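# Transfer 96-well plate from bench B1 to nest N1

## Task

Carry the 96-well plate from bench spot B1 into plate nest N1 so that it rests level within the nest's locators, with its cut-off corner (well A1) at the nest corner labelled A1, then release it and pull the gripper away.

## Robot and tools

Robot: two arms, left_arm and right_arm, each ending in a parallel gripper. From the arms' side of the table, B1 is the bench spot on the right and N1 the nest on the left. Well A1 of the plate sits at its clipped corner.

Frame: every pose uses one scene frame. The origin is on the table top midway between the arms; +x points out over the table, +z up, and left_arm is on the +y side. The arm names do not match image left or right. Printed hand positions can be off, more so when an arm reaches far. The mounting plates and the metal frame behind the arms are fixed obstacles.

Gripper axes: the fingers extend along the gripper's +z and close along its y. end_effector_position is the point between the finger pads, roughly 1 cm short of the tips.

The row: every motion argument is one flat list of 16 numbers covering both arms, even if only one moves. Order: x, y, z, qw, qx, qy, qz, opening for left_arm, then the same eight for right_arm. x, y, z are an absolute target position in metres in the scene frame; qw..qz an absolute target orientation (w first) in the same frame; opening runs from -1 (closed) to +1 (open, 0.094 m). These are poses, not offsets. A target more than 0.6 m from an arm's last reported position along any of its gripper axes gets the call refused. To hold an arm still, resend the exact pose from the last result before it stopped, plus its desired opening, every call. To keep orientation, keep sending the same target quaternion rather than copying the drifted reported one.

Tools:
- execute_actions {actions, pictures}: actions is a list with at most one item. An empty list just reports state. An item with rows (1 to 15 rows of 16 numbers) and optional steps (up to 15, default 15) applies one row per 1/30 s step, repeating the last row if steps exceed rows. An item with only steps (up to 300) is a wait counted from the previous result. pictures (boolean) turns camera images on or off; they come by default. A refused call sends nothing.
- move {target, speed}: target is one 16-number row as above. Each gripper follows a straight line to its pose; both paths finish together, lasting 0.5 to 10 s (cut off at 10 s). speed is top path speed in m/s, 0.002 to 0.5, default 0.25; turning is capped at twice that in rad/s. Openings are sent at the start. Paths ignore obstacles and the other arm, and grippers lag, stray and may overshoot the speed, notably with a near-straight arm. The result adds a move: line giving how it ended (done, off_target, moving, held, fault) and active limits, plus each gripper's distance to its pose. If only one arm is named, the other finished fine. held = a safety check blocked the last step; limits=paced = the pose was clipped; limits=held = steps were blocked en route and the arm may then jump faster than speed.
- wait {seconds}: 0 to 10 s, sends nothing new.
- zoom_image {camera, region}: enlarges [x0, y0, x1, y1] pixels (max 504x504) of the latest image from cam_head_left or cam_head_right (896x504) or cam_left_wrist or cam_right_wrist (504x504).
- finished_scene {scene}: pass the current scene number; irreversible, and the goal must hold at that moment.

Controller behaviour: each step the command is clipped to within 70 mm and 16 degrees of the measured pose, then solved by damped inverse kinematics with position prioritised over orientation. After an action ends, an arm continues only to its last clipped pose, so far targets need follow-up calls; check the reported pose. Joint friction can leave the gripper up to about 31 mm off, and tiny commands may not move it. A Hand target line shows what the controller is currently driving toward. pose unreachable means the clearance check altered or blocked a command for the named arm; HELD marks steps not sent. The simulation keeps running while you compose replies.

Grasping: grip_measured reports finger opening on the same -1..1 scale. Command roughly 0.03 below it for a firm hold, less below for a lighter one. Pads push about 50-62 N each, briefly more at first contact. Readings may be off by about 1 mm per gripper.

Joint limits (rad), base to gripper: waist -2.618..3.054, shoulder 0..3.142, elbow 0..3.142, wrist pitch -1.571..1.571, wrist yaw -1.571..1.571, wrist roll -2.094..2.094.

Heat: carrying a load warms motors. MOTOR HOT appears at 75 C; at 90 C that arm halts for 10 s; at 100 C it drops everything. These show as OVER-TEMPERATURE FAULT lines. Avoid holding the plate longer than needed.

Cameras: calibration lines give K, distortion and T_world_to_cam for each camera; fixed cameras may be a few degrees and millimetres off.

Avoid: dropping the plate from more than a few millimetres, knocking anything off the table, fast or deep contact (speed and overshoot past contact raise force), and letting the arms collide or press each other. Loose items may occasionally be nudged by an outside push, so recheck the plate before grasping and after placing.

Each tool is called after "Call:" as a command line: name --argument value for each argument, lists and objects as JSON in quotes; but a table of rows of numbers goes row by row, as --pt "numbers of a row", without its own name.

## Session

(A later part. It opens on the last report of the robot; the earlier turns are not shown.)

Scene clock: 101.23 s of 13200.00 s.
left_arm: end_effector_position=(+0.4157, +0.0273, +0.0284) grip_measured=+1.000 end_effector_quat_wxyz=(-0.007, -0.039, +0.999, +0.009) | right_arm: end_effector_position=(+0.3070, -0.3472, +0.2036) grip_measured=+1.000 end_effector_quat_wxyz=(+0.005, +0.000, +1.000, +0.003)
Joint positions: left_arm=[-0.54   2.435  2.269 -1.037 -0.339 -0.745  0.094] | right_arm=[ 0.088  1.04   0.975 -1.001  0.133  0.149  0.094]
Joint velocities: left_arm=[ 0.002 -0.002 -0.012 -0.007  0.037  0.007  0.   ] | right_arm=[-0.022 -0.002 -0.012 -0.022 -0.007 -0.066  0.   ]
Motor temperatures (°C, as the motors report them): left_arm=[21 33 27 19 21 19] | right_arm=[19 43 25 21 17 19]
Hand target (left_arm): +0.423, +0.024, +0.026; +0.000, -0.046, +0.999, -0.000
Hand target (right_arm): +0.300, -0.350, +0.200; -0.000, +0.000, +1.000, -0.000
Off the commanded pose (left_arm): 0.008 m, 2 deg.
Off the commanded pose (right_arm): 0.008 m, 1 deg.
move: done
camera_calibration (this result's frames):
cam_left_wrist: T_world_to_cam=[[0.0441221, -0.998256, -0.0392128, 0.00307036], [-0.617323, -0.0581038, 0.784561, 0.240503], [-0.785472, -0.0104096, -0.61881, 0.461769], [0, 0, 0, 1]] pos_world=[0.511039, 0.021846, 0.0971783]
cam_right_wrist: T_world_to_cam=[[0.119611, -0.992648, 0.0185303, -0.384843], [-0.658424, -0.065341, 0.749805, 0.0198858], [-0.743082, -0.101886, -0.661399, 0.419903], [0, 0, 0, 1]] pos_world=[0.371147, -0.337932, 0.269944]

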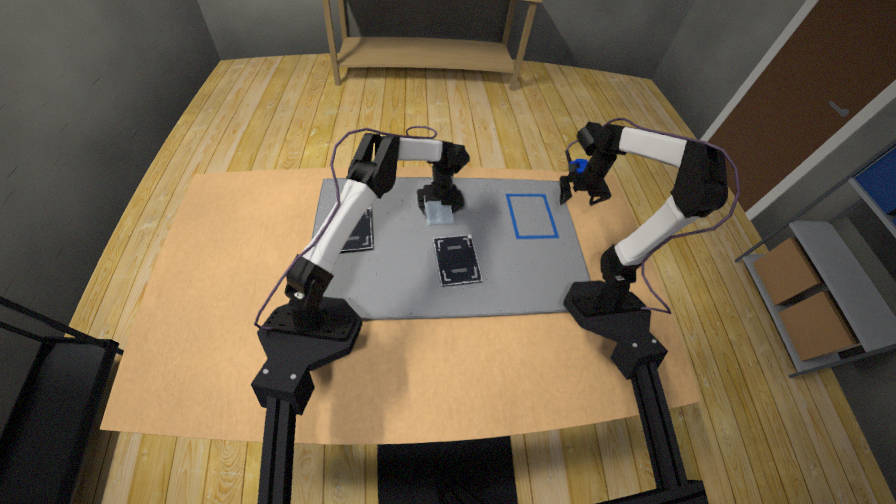

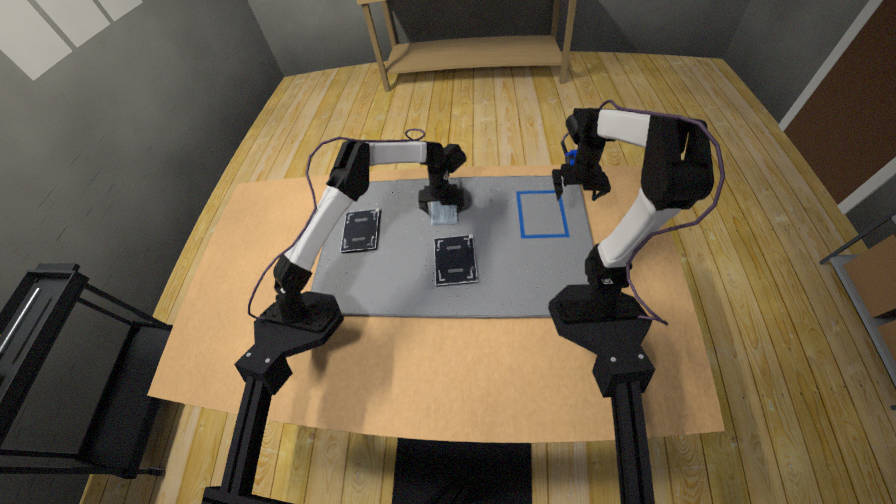

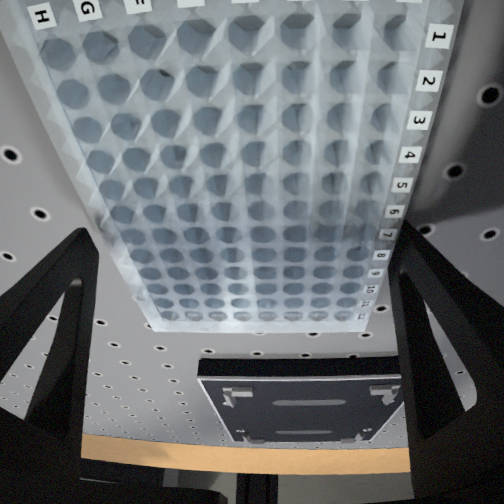

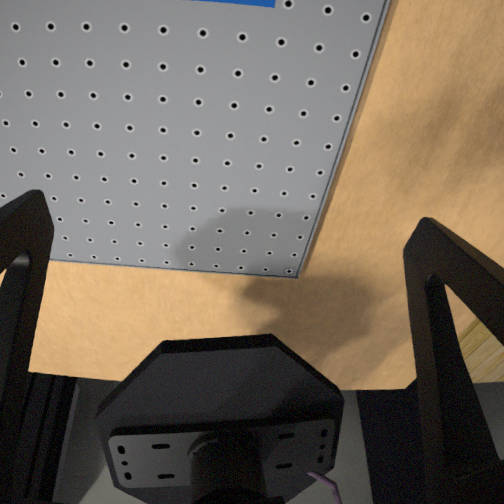

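Call:
move --target '[0.423,0.022,0.014,0,-0.046,0.999,0,1,0.30,-0.35,0.2,0,0,1,0,1]' --speed 0.02

Call:
move --target '[0.423,0.022,0.016,0,-0.046,0.999,0,0.70,0.30,-0.35,0.2,0,0,1,0,1]' --speed 0.02

Scene clock: 104.23 s of 13200.00 s.
left_arm: end_effector_position=(+0.4187, +0.0221, +0.0249) grip_measured=+1.000 end_effector_quat_wxyz=(-0.003, -0.042, +0.999, +0.002) | right_arm: end_effector_position=(+0.3070, -0.3472, +0.2036) grip_measured=+1.000 end_effector_quat_wxyz=(+0.005, +0.000, +1.000, +0.003)
Joint positions: left_arm=[-0.54   2.451  2.287 -1.021 -0.333 -0.745  0.094] | right_arm=[ 0.088  1.04   0.975 -1.001  0.133  0.149  0.094]
Joint velocities: left_arm=[-0.027  0.002  0.002  0.037 -0.007 -0.051  0.   ] | right_arm=[ 0.012 -0.002 -0.022  0.022 -0.037 -0.051  0.   ]
Motor temperatures (°C, as the motors report them): left_arm=[21 34 28 19 21 19] | right_arm=[19 42 25 21 17 19]
Hand target (left_arm): +0.423, +0.022, +0.014; -0.000, -0.046, +0.999, -0.000
Hand target (right_arm): +0.300, -0.350, +0.200; -0.000, +0.000, +1.000, -0.000
Off the commanded pose (left_arm): 0.012 m, 1 deg.
Off the commanded pose (right_arm): 0.008 m, 1 deg.
move: off_target (left_arm)
camera_calibration (this result's frames):
cam_left_wrist: T_world_to_cam=[[0.0502492, -0.998452, -0.0238313, -0.00536297], [-0.624305, -0.0500266, 0.779577, 0.247708], [-0.779563, -0.0242951, -0.625853, 0.459915], [0, 0, 0, 1]] pos_world=[0.513447, 0.018211, 0.0946039]
cam_right_wrist: T_world_to_cam=[[0.119611, -0.992648, 0.0185303, -0.384843], [-0.658424, -0.065341, 0.749805, 0.0198858], [-0.743082, -0.101886, -0.661399, 0.419903], [0, 0, 0, 1]] pos_world=[0.371147, -0.337932, 0.269944]

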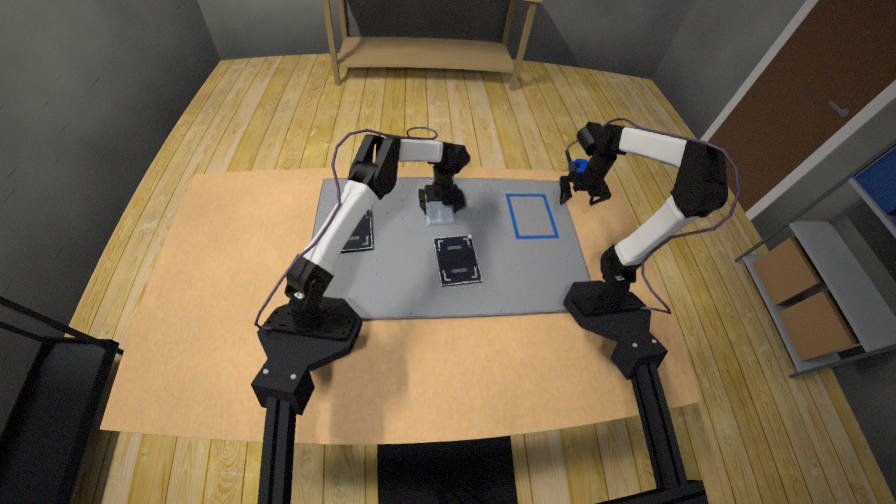

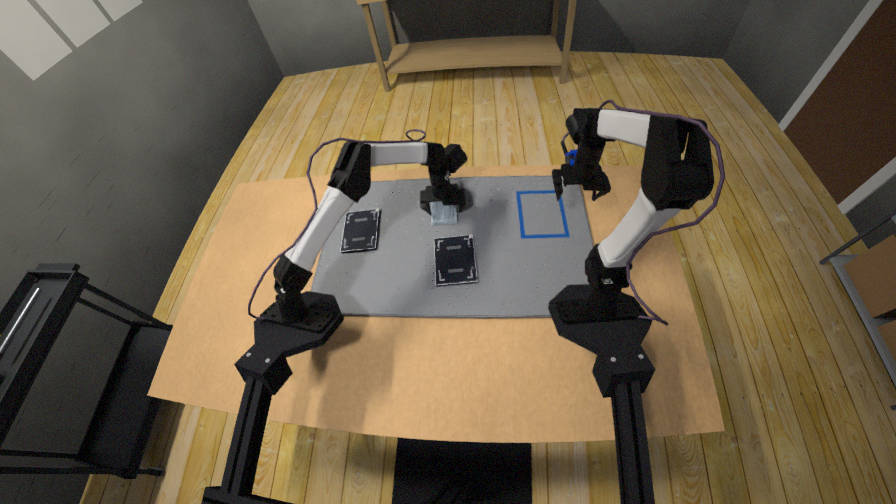

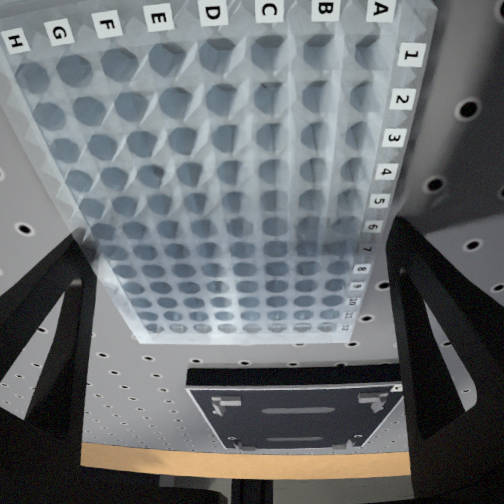

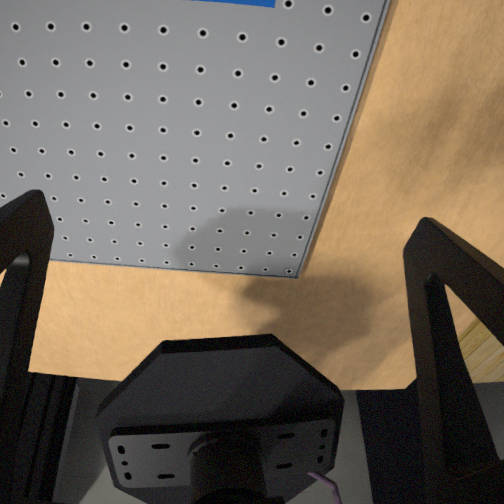

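Scene clock: 104.97 s of 13200.00 s.
left_arm: end_effector_position=(+0.4186, +0.0220, +0.0249) grip_measured=+0.778 end_effector_quat_wxyz=(-0.003, -0.042, +0.999, +0.001) | right_arm: end_effector_position=(+0.3070, -0.3472, +0.2036) grip_measured=+1.000 end_effector_quat_wxyz=(+0.005, +0.000, +1.000, +0.003)
Joint positions: left_arm=[-0.54   2.451  2.287 -1.021 -0.332 -0.745  0.084] | right_arm=[ 0.088  1.04   0.975 -1.001  0.133  0.149  0.094]
Joint velocities: left_arm=[-0.022  0.002 -0.012  0.051  0.051 -0.051 -0.   ] | right_arm=[ 0.002 -0.002  0.002  0.007 -0.007  0.007  0.   ]
Motor temperatures (°C, as the motors report them): left_arm=[21 34 28 19 21 19] | right_arm=[19 42 25 21 17 19]
Hand target (left_arm): +0.423, +0.022, +0.016; +0.000, -0.046, +0.999, -0.000
Hand target (right_arm): +0.300, -0.350, +0.200; -0.000, +0.000, +1.000, -0.000
Off the commanded pose (left_arm): 0.010 m, 1 deg.
Off the commanded pose (right_arm): 0.008 m, 1 deg.
move: done
camera_calibration (this result's frames):
cam_left_wrist: T_world_to_cam=[[0.0502429, -0.998466, -0.023254, -0.00547364], [-0.623939, -0.0495604, 0.7799, 0.24748], [-0.779856, -0.0246753, -0.625472, 0.459971], [0, 0, 0, 1]] pos_world=[0.513399, 0.0181499, 0.094562]
cam_right_wrist: T_world_to_cam=[[0.119611, -0.992648, 0.0185303, -0.384843], [-0.658424, -0.065341, 0.749805, 0.0198858], [-0.743082, -0.101886, -0.661399, 0.419903], [0, 0, 0, 1]] pos_world=[0.371147, -0.337932, 0.269944]

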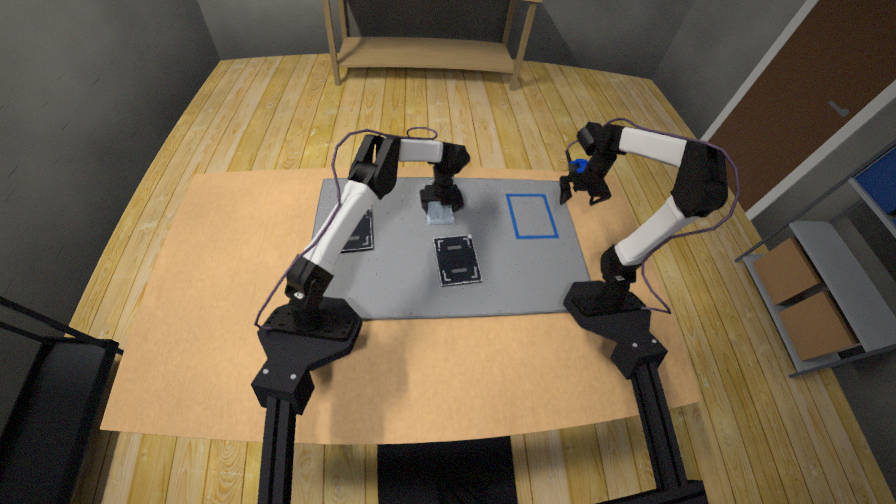

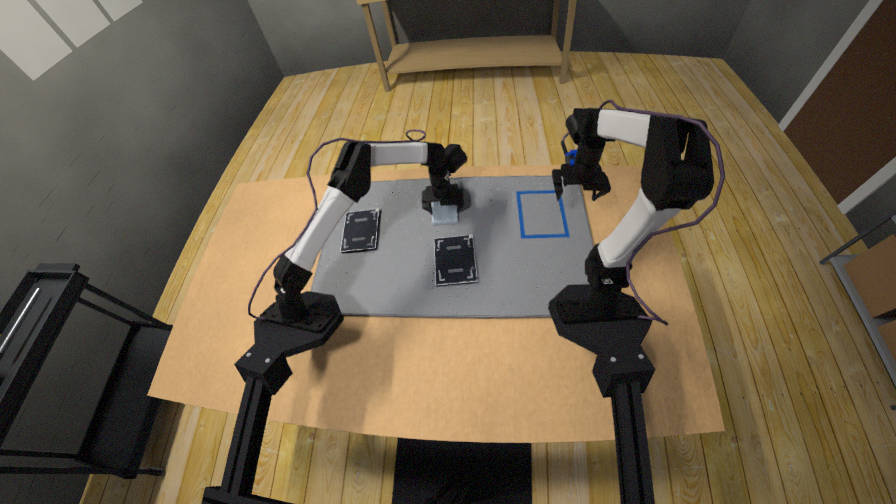

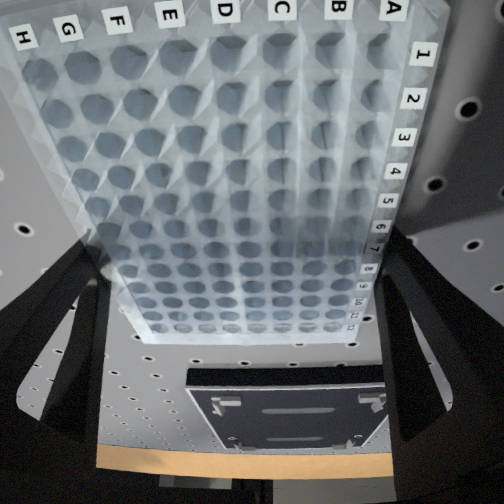

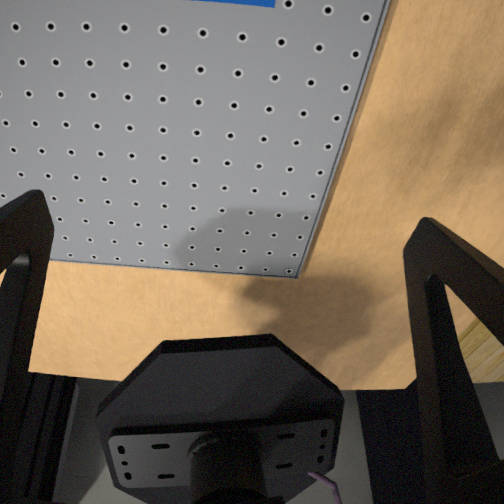

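Call:
move --target '[0.423,0.022,0.10,0,-0.046,0.999,0,0.70,0.30,-0.35,0.2,0,0,1,0,1]' --speed 0.06

Call:
move --target '[0.348,0.306,0.10,0,-0.065,0.998,0,0.70,0.30,-0.35,0.2,0,0,1,0,1]' --speed 0.12

Call:
move --target '[0.348,0.306,0.036,0,-0.065,0.998,0,0.70,0.30,-0.35,0.2,0,0,1,0,1]' --speed 0.025

Call:
zoom_image --camera "cam_head_left" --region '[300,180,410,270]'

Call:
zoom_image --camera "cam_head_right" --region '[310,180,420,270]'

Scene clock: 118.33 s of 13200.00 s.
left_arm: end_effector_position=(+0.4193, +0.0242, +0.0858) grip_measured=+0.778 end_effector_quat_wxyz=(-0.009, -0.043, +0.999, +0.005) | right_arm: end_effector_position=(+0.3070, -0.3472, +0.2036) grip_measured=+1.000 end_effector_quat_wxyz=(+0.005, +0.000, +1.000, +0.003)
Joint positions: left_arm=[-0.576  2.383  2.386 -1.215 -0.342 -0.788  0.084] | right_arm=[ 0.088  1.04   0.975 -1.001  0.133  0.149  0.094]
Joint velocities: left_arm=[-0.007  0.007 -0.012 -0.037 -0.051  0.037  0.   ] | right_arm=[-0.012 -0.017 -0.012  0.037  0.051  0.051  0.   ]
Motor temperatures (°C, as the motors report them): left_arm=[21 36 28 19 21 19] | right_arm=[19 40 25 21 17 19]
Hand target (left_arm): +0.423, +0.022, +0.100; +0.000, -0.046, +0.999, -0.000
Hand target (right_arm): +0.300, -0.350, +0.200; -0.000, +0.000, +1.000, -0.000
Off the commanded pose (left_arm): 0.015 m, 1 deg.
Off the commanded pose (right_arm): 0.008 m, 1 deg.
After step 90, 8.60 s passed at rest.
move: off_target (left_arm)
camera_calibration (this result's frames):
cam_left_wrist: T_world_to_cam=[[0.0520594, -0.998185, -0.03028, -0.00206152], [-0.61409, -0.0559087, 0.787253, 0.195939], [-0.787517, -0.0223893, -0.615886, 0.500999], [0, 0, 0, 1]] pos_world=[0.514977, 0.0201139, 0.154243]
cam_right_wrist: T_world_to_cam=[[0.119611, -0.992648, 0.0185303, -0.384843], [-0.658424, -0.065341, 0.749805, 0.0198858], [-0.743082, -0.101886, -0.661399, 0.419903], [0, 0, 0, 1]] pos_world=[0.371147, -0.337932, 0.269944]

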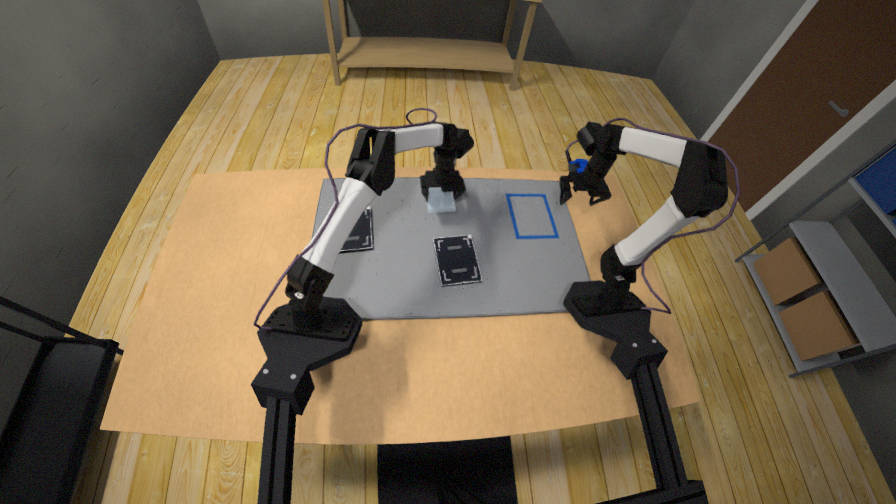

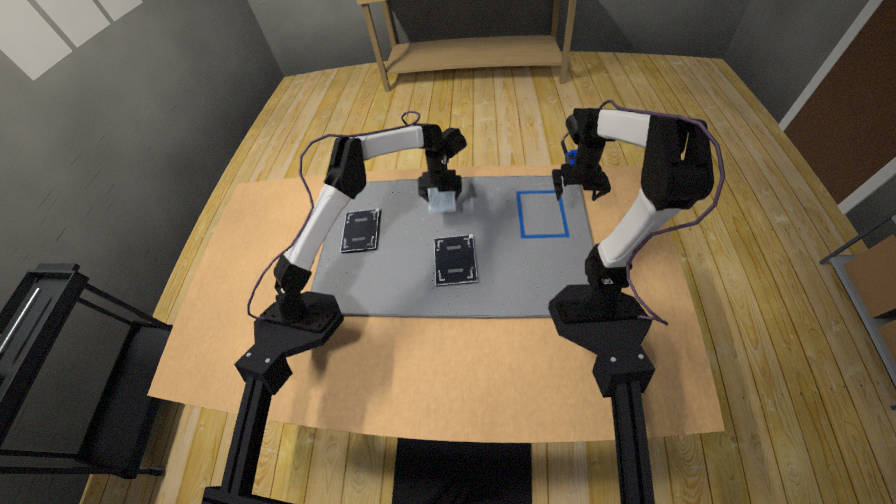

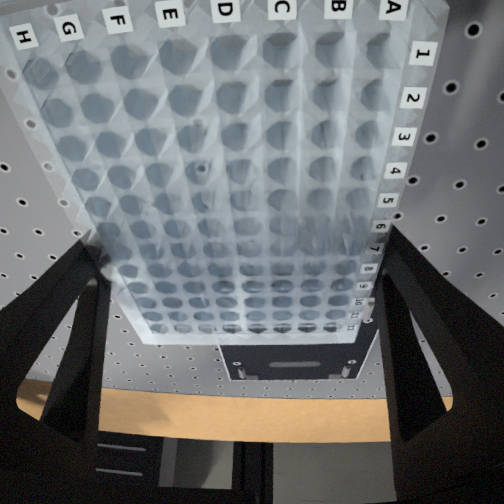

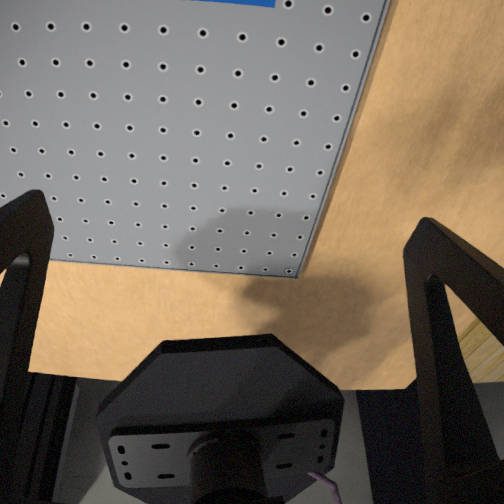

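Scene clock: 121.30 s of 13200.00 s.
left_arm: end_effector_position=(+0.3516, +0.3055, +0.0982) grip_measured=+0.778 end_effector_quat_wxyz=(-0.009, -0.068, +0.998, +0.002) | right_arm: end_effector_position=(+0.3070, -0.3472, +0.2036) grip_measured=+1.000 end_effector_quat_wxyz=(+0.005, +0.000, +1.000, +0.003)
Joint positions: left_arm=[ 0.008  1.514  1.092 -0.665 -0.092 -0.294  0.084] | right_arm=[ 0.088  1.04   0.975 -1.001  0.133  0.149  0.094]
Joint velocities: left_arm=[-0.017 -0.017 -0.007  0.022 -0.051  0.007 -0.001] | right_arm=[-0.017 -0.017 -0.002  0.007  0.022 -0.066  0.   ]
Motor temperatures (°C, as the motors report them): left_arm=[21 37 28 19 21 19] | right_arm=[19 39 25 21 17 19]
Hand target (left_arm): +0.353, +0.306, +0.101; +0.001, -0.066, +0.998, -0.004
Hand target (right_arm): +0.300, -0.350, +0.200; -0.000, +0.000, +1.000, -0.000
Off the commanded pose (left_arm): 0.004 m, 1 deg.
Off the commanded pose (right_arm): 0.008 m, 1 deg.
move: done
camera_calibration (this result's frames):
cam_left_wrist: T_world_to_cam=[[0.103332, -0.994324, -0.0253601, 0.262928], [-0.611291, -0.0835984, 0.786978, 0.16779], [-0.784631, -0.0658177, -0.61646, 0.473953], [0, 0, 0, 1]] pos_world=[0.447278, 0.306657, 0.166793]
cam_right_wrist: T_world_to_cam=[[0.119611, -0.992648, 0.0185303, -0.384843], [-0.658424, -0.065341, 0.749805, 0.0198858], [-0.743082, -0.101886, -0.661399, 0.419903], [0, 0, 0, 1]] pos_world=[0.371147, -0.337932, 0.269944]

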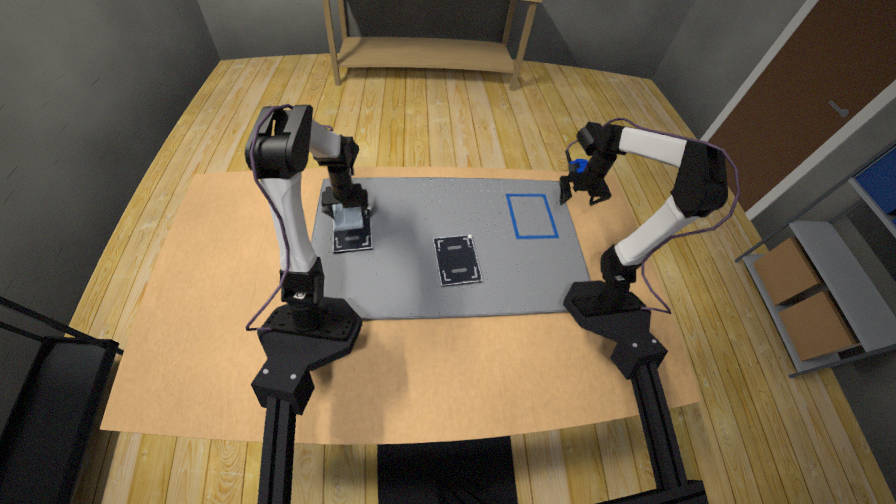

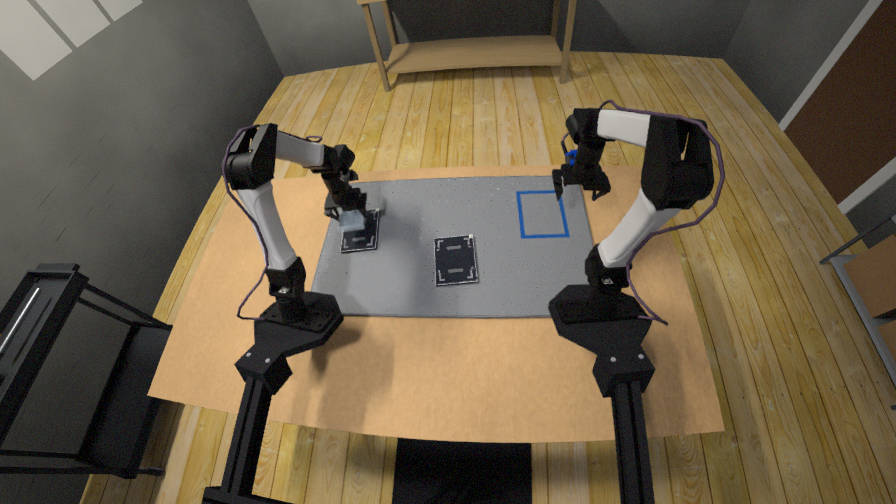

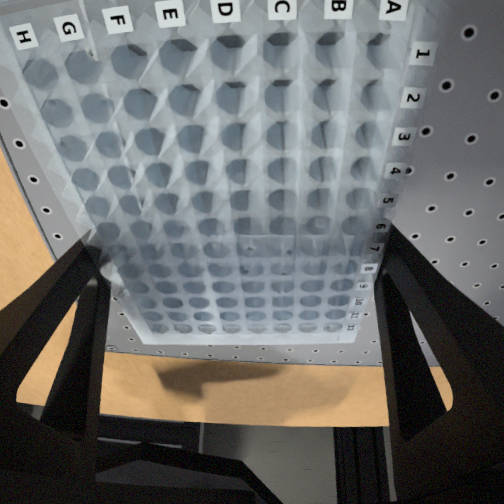

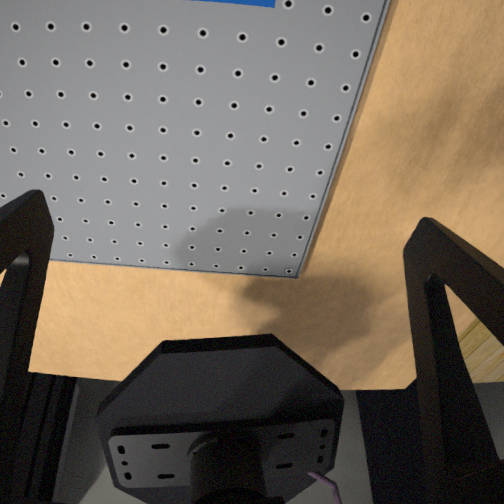

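Scene clock: 124.07 s of 13200.00 s.
left_arm: end_effector_position=(+0.3518, +0.3035, +0.0420) grip_measured=+0.778 end_effector_quat_wxyz=(+0.003, -0.066, +0.998, +0.001) | right_arm: end_effector_position=(+0.3070, -0.3472, +0.2036) grip_measured=+1.000 end_effector_quat_wxyz=(+0.005, +0.000, +1.000, +0.003)
Joint positions: left_arm=[ 0.016  1.656  1.021 -0.427 -0.091 -0.279  0.084] | right_arm=[ 0.088  1.04   0.975 -1.001  0.133  0.149  0.094]
Joint velocities: left_arm=[ 0.002 -0.012  0.002  0.007 -0.007  0.007 -0.   ] | right_arm=[-0.007 -0.027 -0.007  0.007 -0.007 -0.007  0.   ]
Motor temperatures (°C, as the motors report them): left_arm=[21 36 28 19 21 19] | right_arm=[19 39 25 21 17 19]
Hand target (left_arm): +0.348, +0.306, +0.036; -0.000, -0.065, +0.998, -0.000
Hand target (right_arm): +0.300, -0.350, +0.200; -0.000, +0.000, +1.000, -0.000
Off the commanded pose (left_arm): 0.008 m, 0 deg.
Off the commanded pose (right_arm): 0.008 m, 1 deg.
move: done
camera_calibration (this result's frames):
cam_left_wrist: T_world_to_cam=[[0.0986159, -0.994864, -0.0228134, 0.261242], [-0.630649, -0.080214, 0.771912, 0.218444], [-0.769777, -0.0617355, -0.63532, 0.433616], [0, 0, 0, 1]] pos_world=[0.445786, 0.304192, 0.112825]
cam_right_wrist: T_world_to_cam=[[0.119611, -0.992648, 0.0185303, -0.384843], [-0.658424, -0.065341, 0.749805, 0.0198858], [-0.743082, -0.101886, -0.661399, 0.419903], [0, 0, 0, 1]] pos_world=[0.371147, -0.337932, 0.269944]

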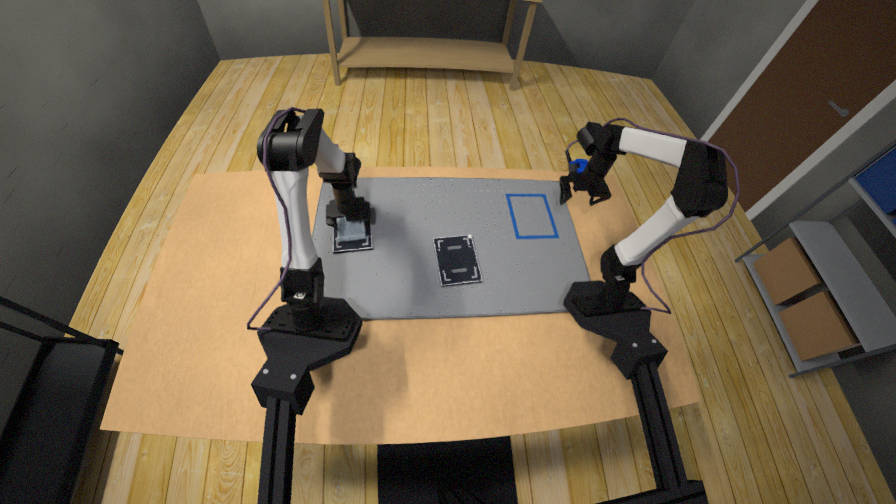

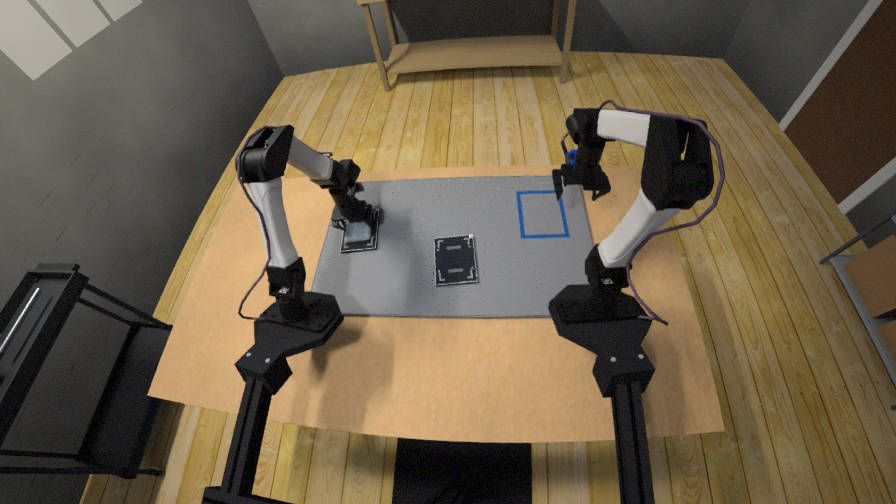

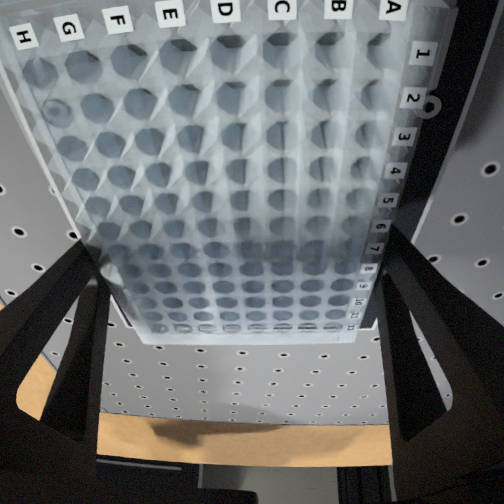

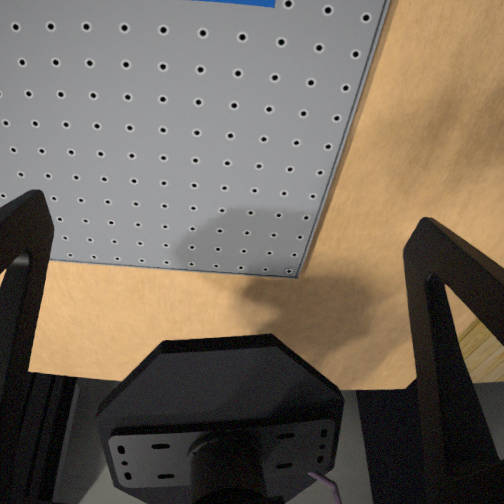

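Region (300, 180, 410, 270) of cam_head_left's 896x504 image, scaled by 4.582, with more detail than that image has; it fills the top 412 rows of this view, and the rest is white.

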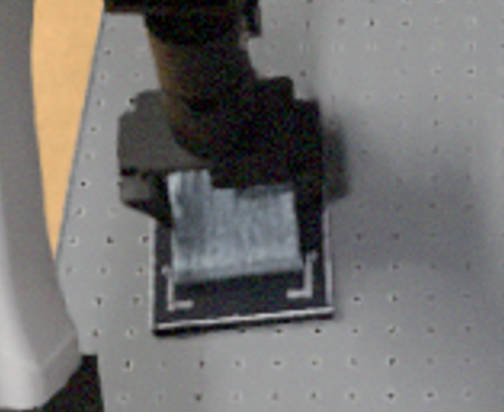

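Region (310, 180, 420, 270) of cam_head_right's 896x504 image, scaled by 4.582, with more detail than that image has; it fills the top 412 rows of this view, and the rest is white.

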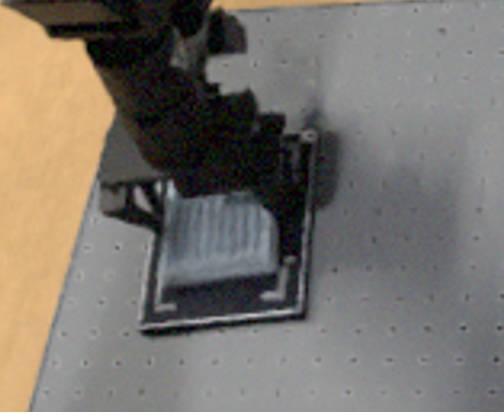

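Call:
move --target '[0.340,0.303,0.09,0,-0.065,0.998,0,0.70,0.30,-0.35,0.2,0,0,1,0,1]' --speed 0.05

Call:
move --target '[0.340,0.303,0.032,0,-0.065,0.998,0,0.70,0.30,-0.35,0.2,0,0,1,0,1]' --speed 0.025

Call:
zoom_image --camera "cam_head_left" --region '[300,180,410,270]'

Call:
zoom_image --camera "cam_head_right" --region '[310,180,420,270]'

Scene clock: 132.37 s of 13200.00 s.
left_arm: end_effector_position=(+0.3460, +0.3046, +0.0867) grip_measured=+0.778 end_effector_quat_wxyz=(+0.004, -0.065, +0.998, -0.002) | right_arm: end_effector_position=(+0.3070, -0.3472, +0.2036) grip_measured=+1.000 end_effector_quat_wxyz=(+0.005, +0.000, +1.000, +0.003)
Joint positions: left_arm=[ 0.006  1.508  1.021 -0.573 -0.091 -0.286  0.084] | right_arm=[ 0.088  1.04   0.975 -1.001  0.133  0.149  0.094]
Joint velocities: left_arm=[ 0.007 -0.007 -0.017  0.037 -0.007 -0.007 -0.   ] | right_arm=[-0.002 -0.002  0.002 -0.037  0.095 -0.051  0.   ]
Motor temperatures (°C, as the motors report them): left_arm=[21 35 27 19 21 19] | right_arm=[19 38 25 21 17 19]
Hand target (left_arm): +0.340, +0.303, +0.090; -0.000, -0.065, +0.998, +0.000
Hand target (right_arm): +0.300, -0.350, +0.200; -0.000, +0.000, +1.000, -0.000
Off the commanded pose (left_arm): 0.007 m, 1 deg.
Off the commanded pose (right_arm): 0.008 m, 1 deg.
After step 90, 3.87 s passed at rest.
move: done
camera_calibration (this result's frames):
cam_left_wrist: T_world_to_cam=[[0.0978851, -0.995048, -0.0172767, 0.263784], [-0.632776, -0.0756278, 0.770633, 0.179798], [-0.768123, -0.0645013, -0.637045, 0.458097], [0, 0, 0, 1]] pos_world=[0.439827, 0.305624, 0.157828]
cam_right_wrist: T_world_to_cam=[[0.119611, -0.992648, 0.0185303, -0.384843], [-0.658424, -0.065341, 0.749805, 0.0198858], [-0.743082, -0.101886, -0.661399, 0.419903], [0, 0, 0, 1]] pos_world=[0.371147, -0.337932, 0.269944]

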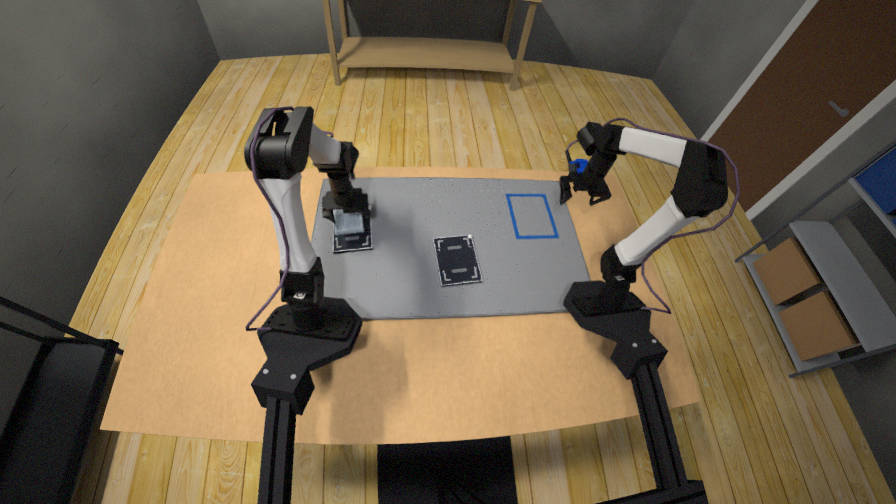

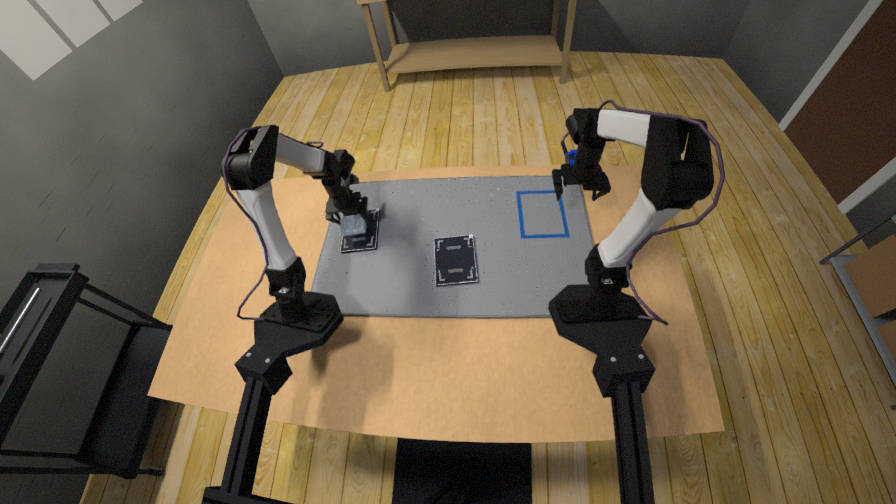

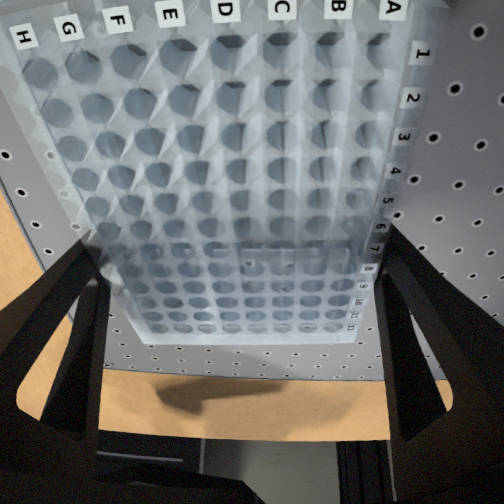

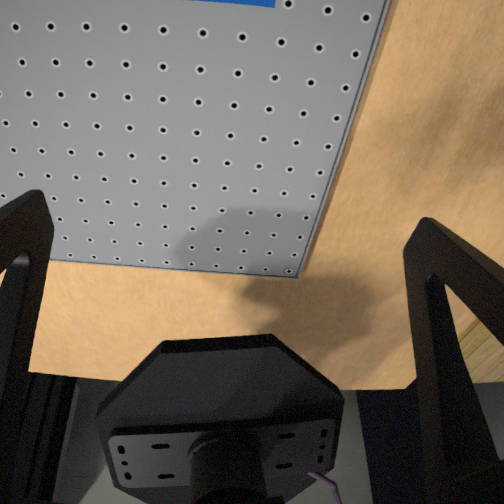

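Scene clock: 134.83 s of 13200.00 s.
left_arm: end_effector_position=(+0.3433, +0.3005, +0.0379) grip_measured=+0.778 end_effector_quat_wxyz=(+0.002, -0.065, +0.998, -0.001) | right_arm: end_effector_position=(+0.3070, -0.3472, +0.2036) grip_measured=+1.000 end_effector_quat_wxyz=(+0.005, +0.000, +1.000, +0.003)
Joint positions: left_arm=[ 0.006  1.652  0.985 -0.398 -0.091 -0.286  0.084] | right_arm=[ 0.088  1.04   0.975 -1.001  0.133  0.149  0.094]
Joint velocities: left_arm=[-0.002  0.002 -0.002  0.037 -0.022  0.022  0.001] | right_arm=[-0.012 -0.017 -0.002 -0.037  0.022  0.022  0.   ]
Motor temperatures (°C, as the motors report them): left_arm=[21 34 27 19 21 19] | right_arm=[18 38 25 21 17 19]
Hand target (left_arm): +0.339, +0.303, +0.032; -0.000, -0.065, +0.998, +0.000
Hand target (right_arm): +0.300, -0.350, +0.200; -0.000, +0.000, +1.000, -0.000
Off the commanded pose (left_arm): 0.007 m, 0 deg.
Off the commanded pose (right_arm): 0.008 m, 1 deg.
move: done
camera_calibration (this result's frames):
cam_left_wrist: T_world_to_cam=[[0.0972584, -0.995083, -0.0187095, 0.259359], [-0.628469, -0.0759808, 0.774115, 0.213862], [-0.77173, -0.0635308, -0.632769, 0.425443], [0, 0, 0, 1]] pos_world=[0.437508, 0.301362, 0.108506]
cam_right_wrist: T_world_to_cam=[[0.119611, -0.992648, 0.0185303, -0.384843], [-0.658424, -0.065341, 0.749805, 0.0198858], [-0.743082, -0.101886, -0.661399, 0.419903], [0, 0, 0, 1]] pos_world=[0.371147, -0.337932, 0.269944]

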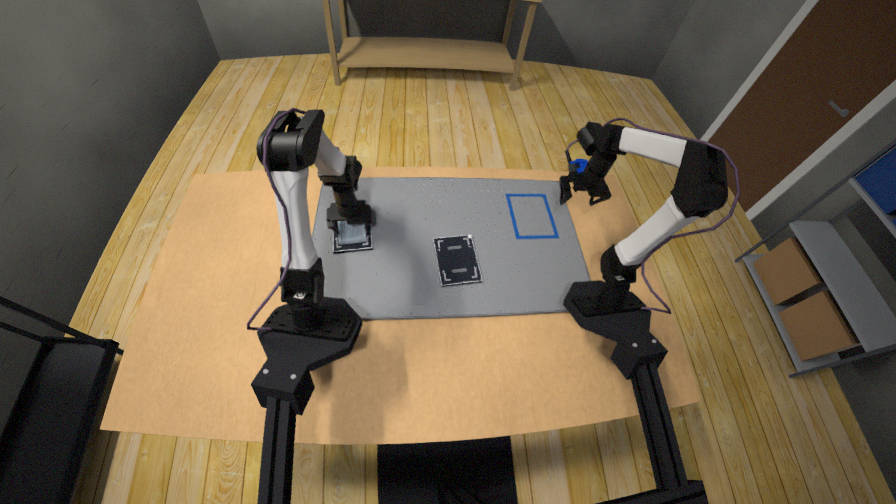

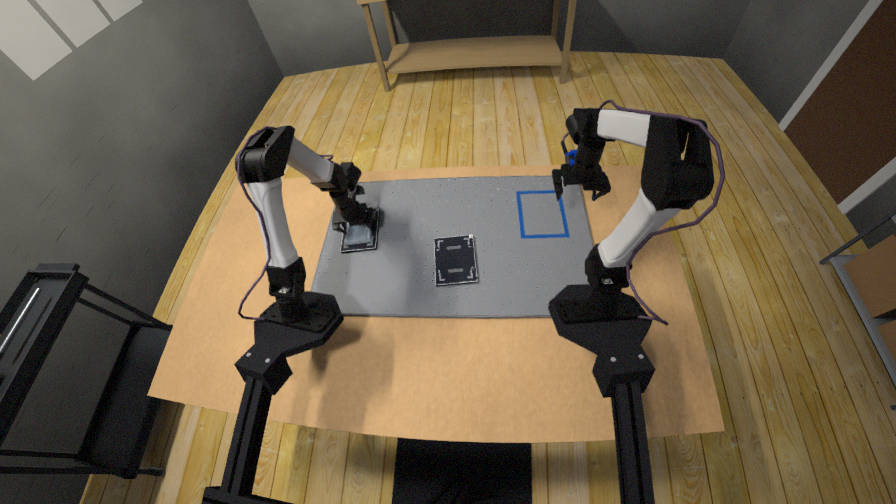

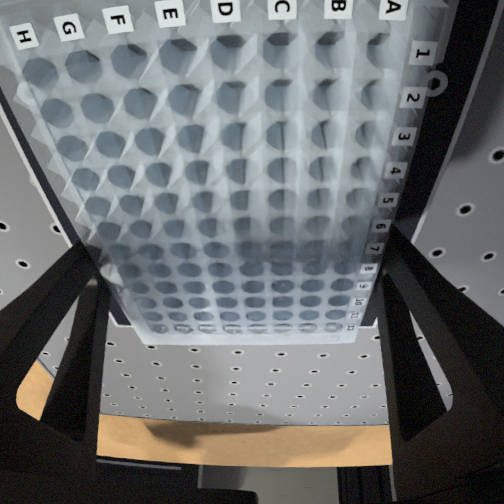

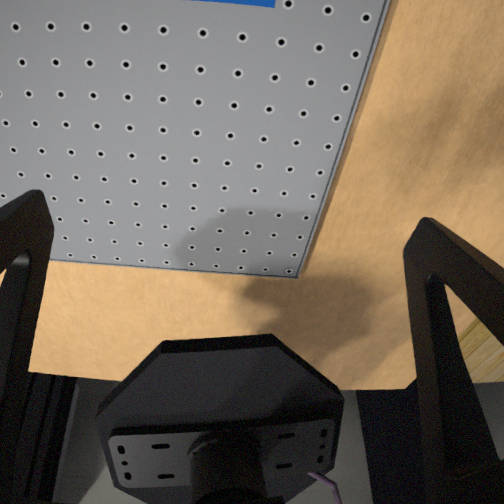

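Region (300, 180, 410, 270) of cam_head_left's 896x504 image, scaled by 4.582, with more detail than that image has; it fills the top 412 rows of this view, and the rest is white.

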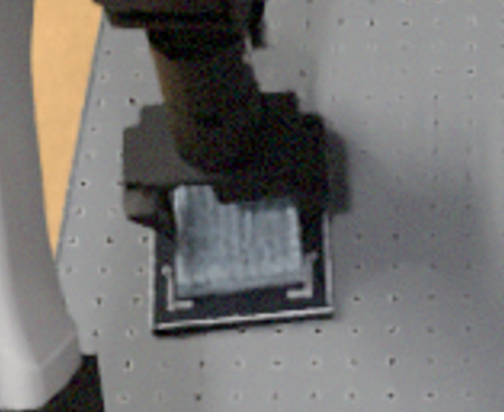

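Region (310, 180, 420, 270) of cam_head_right's 896x504 image, scaled by 4.582, with more detail than that image has; it fills the top 412 rows of this view, and the rest is white.

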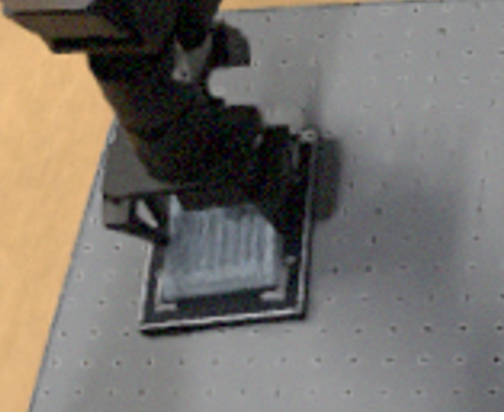

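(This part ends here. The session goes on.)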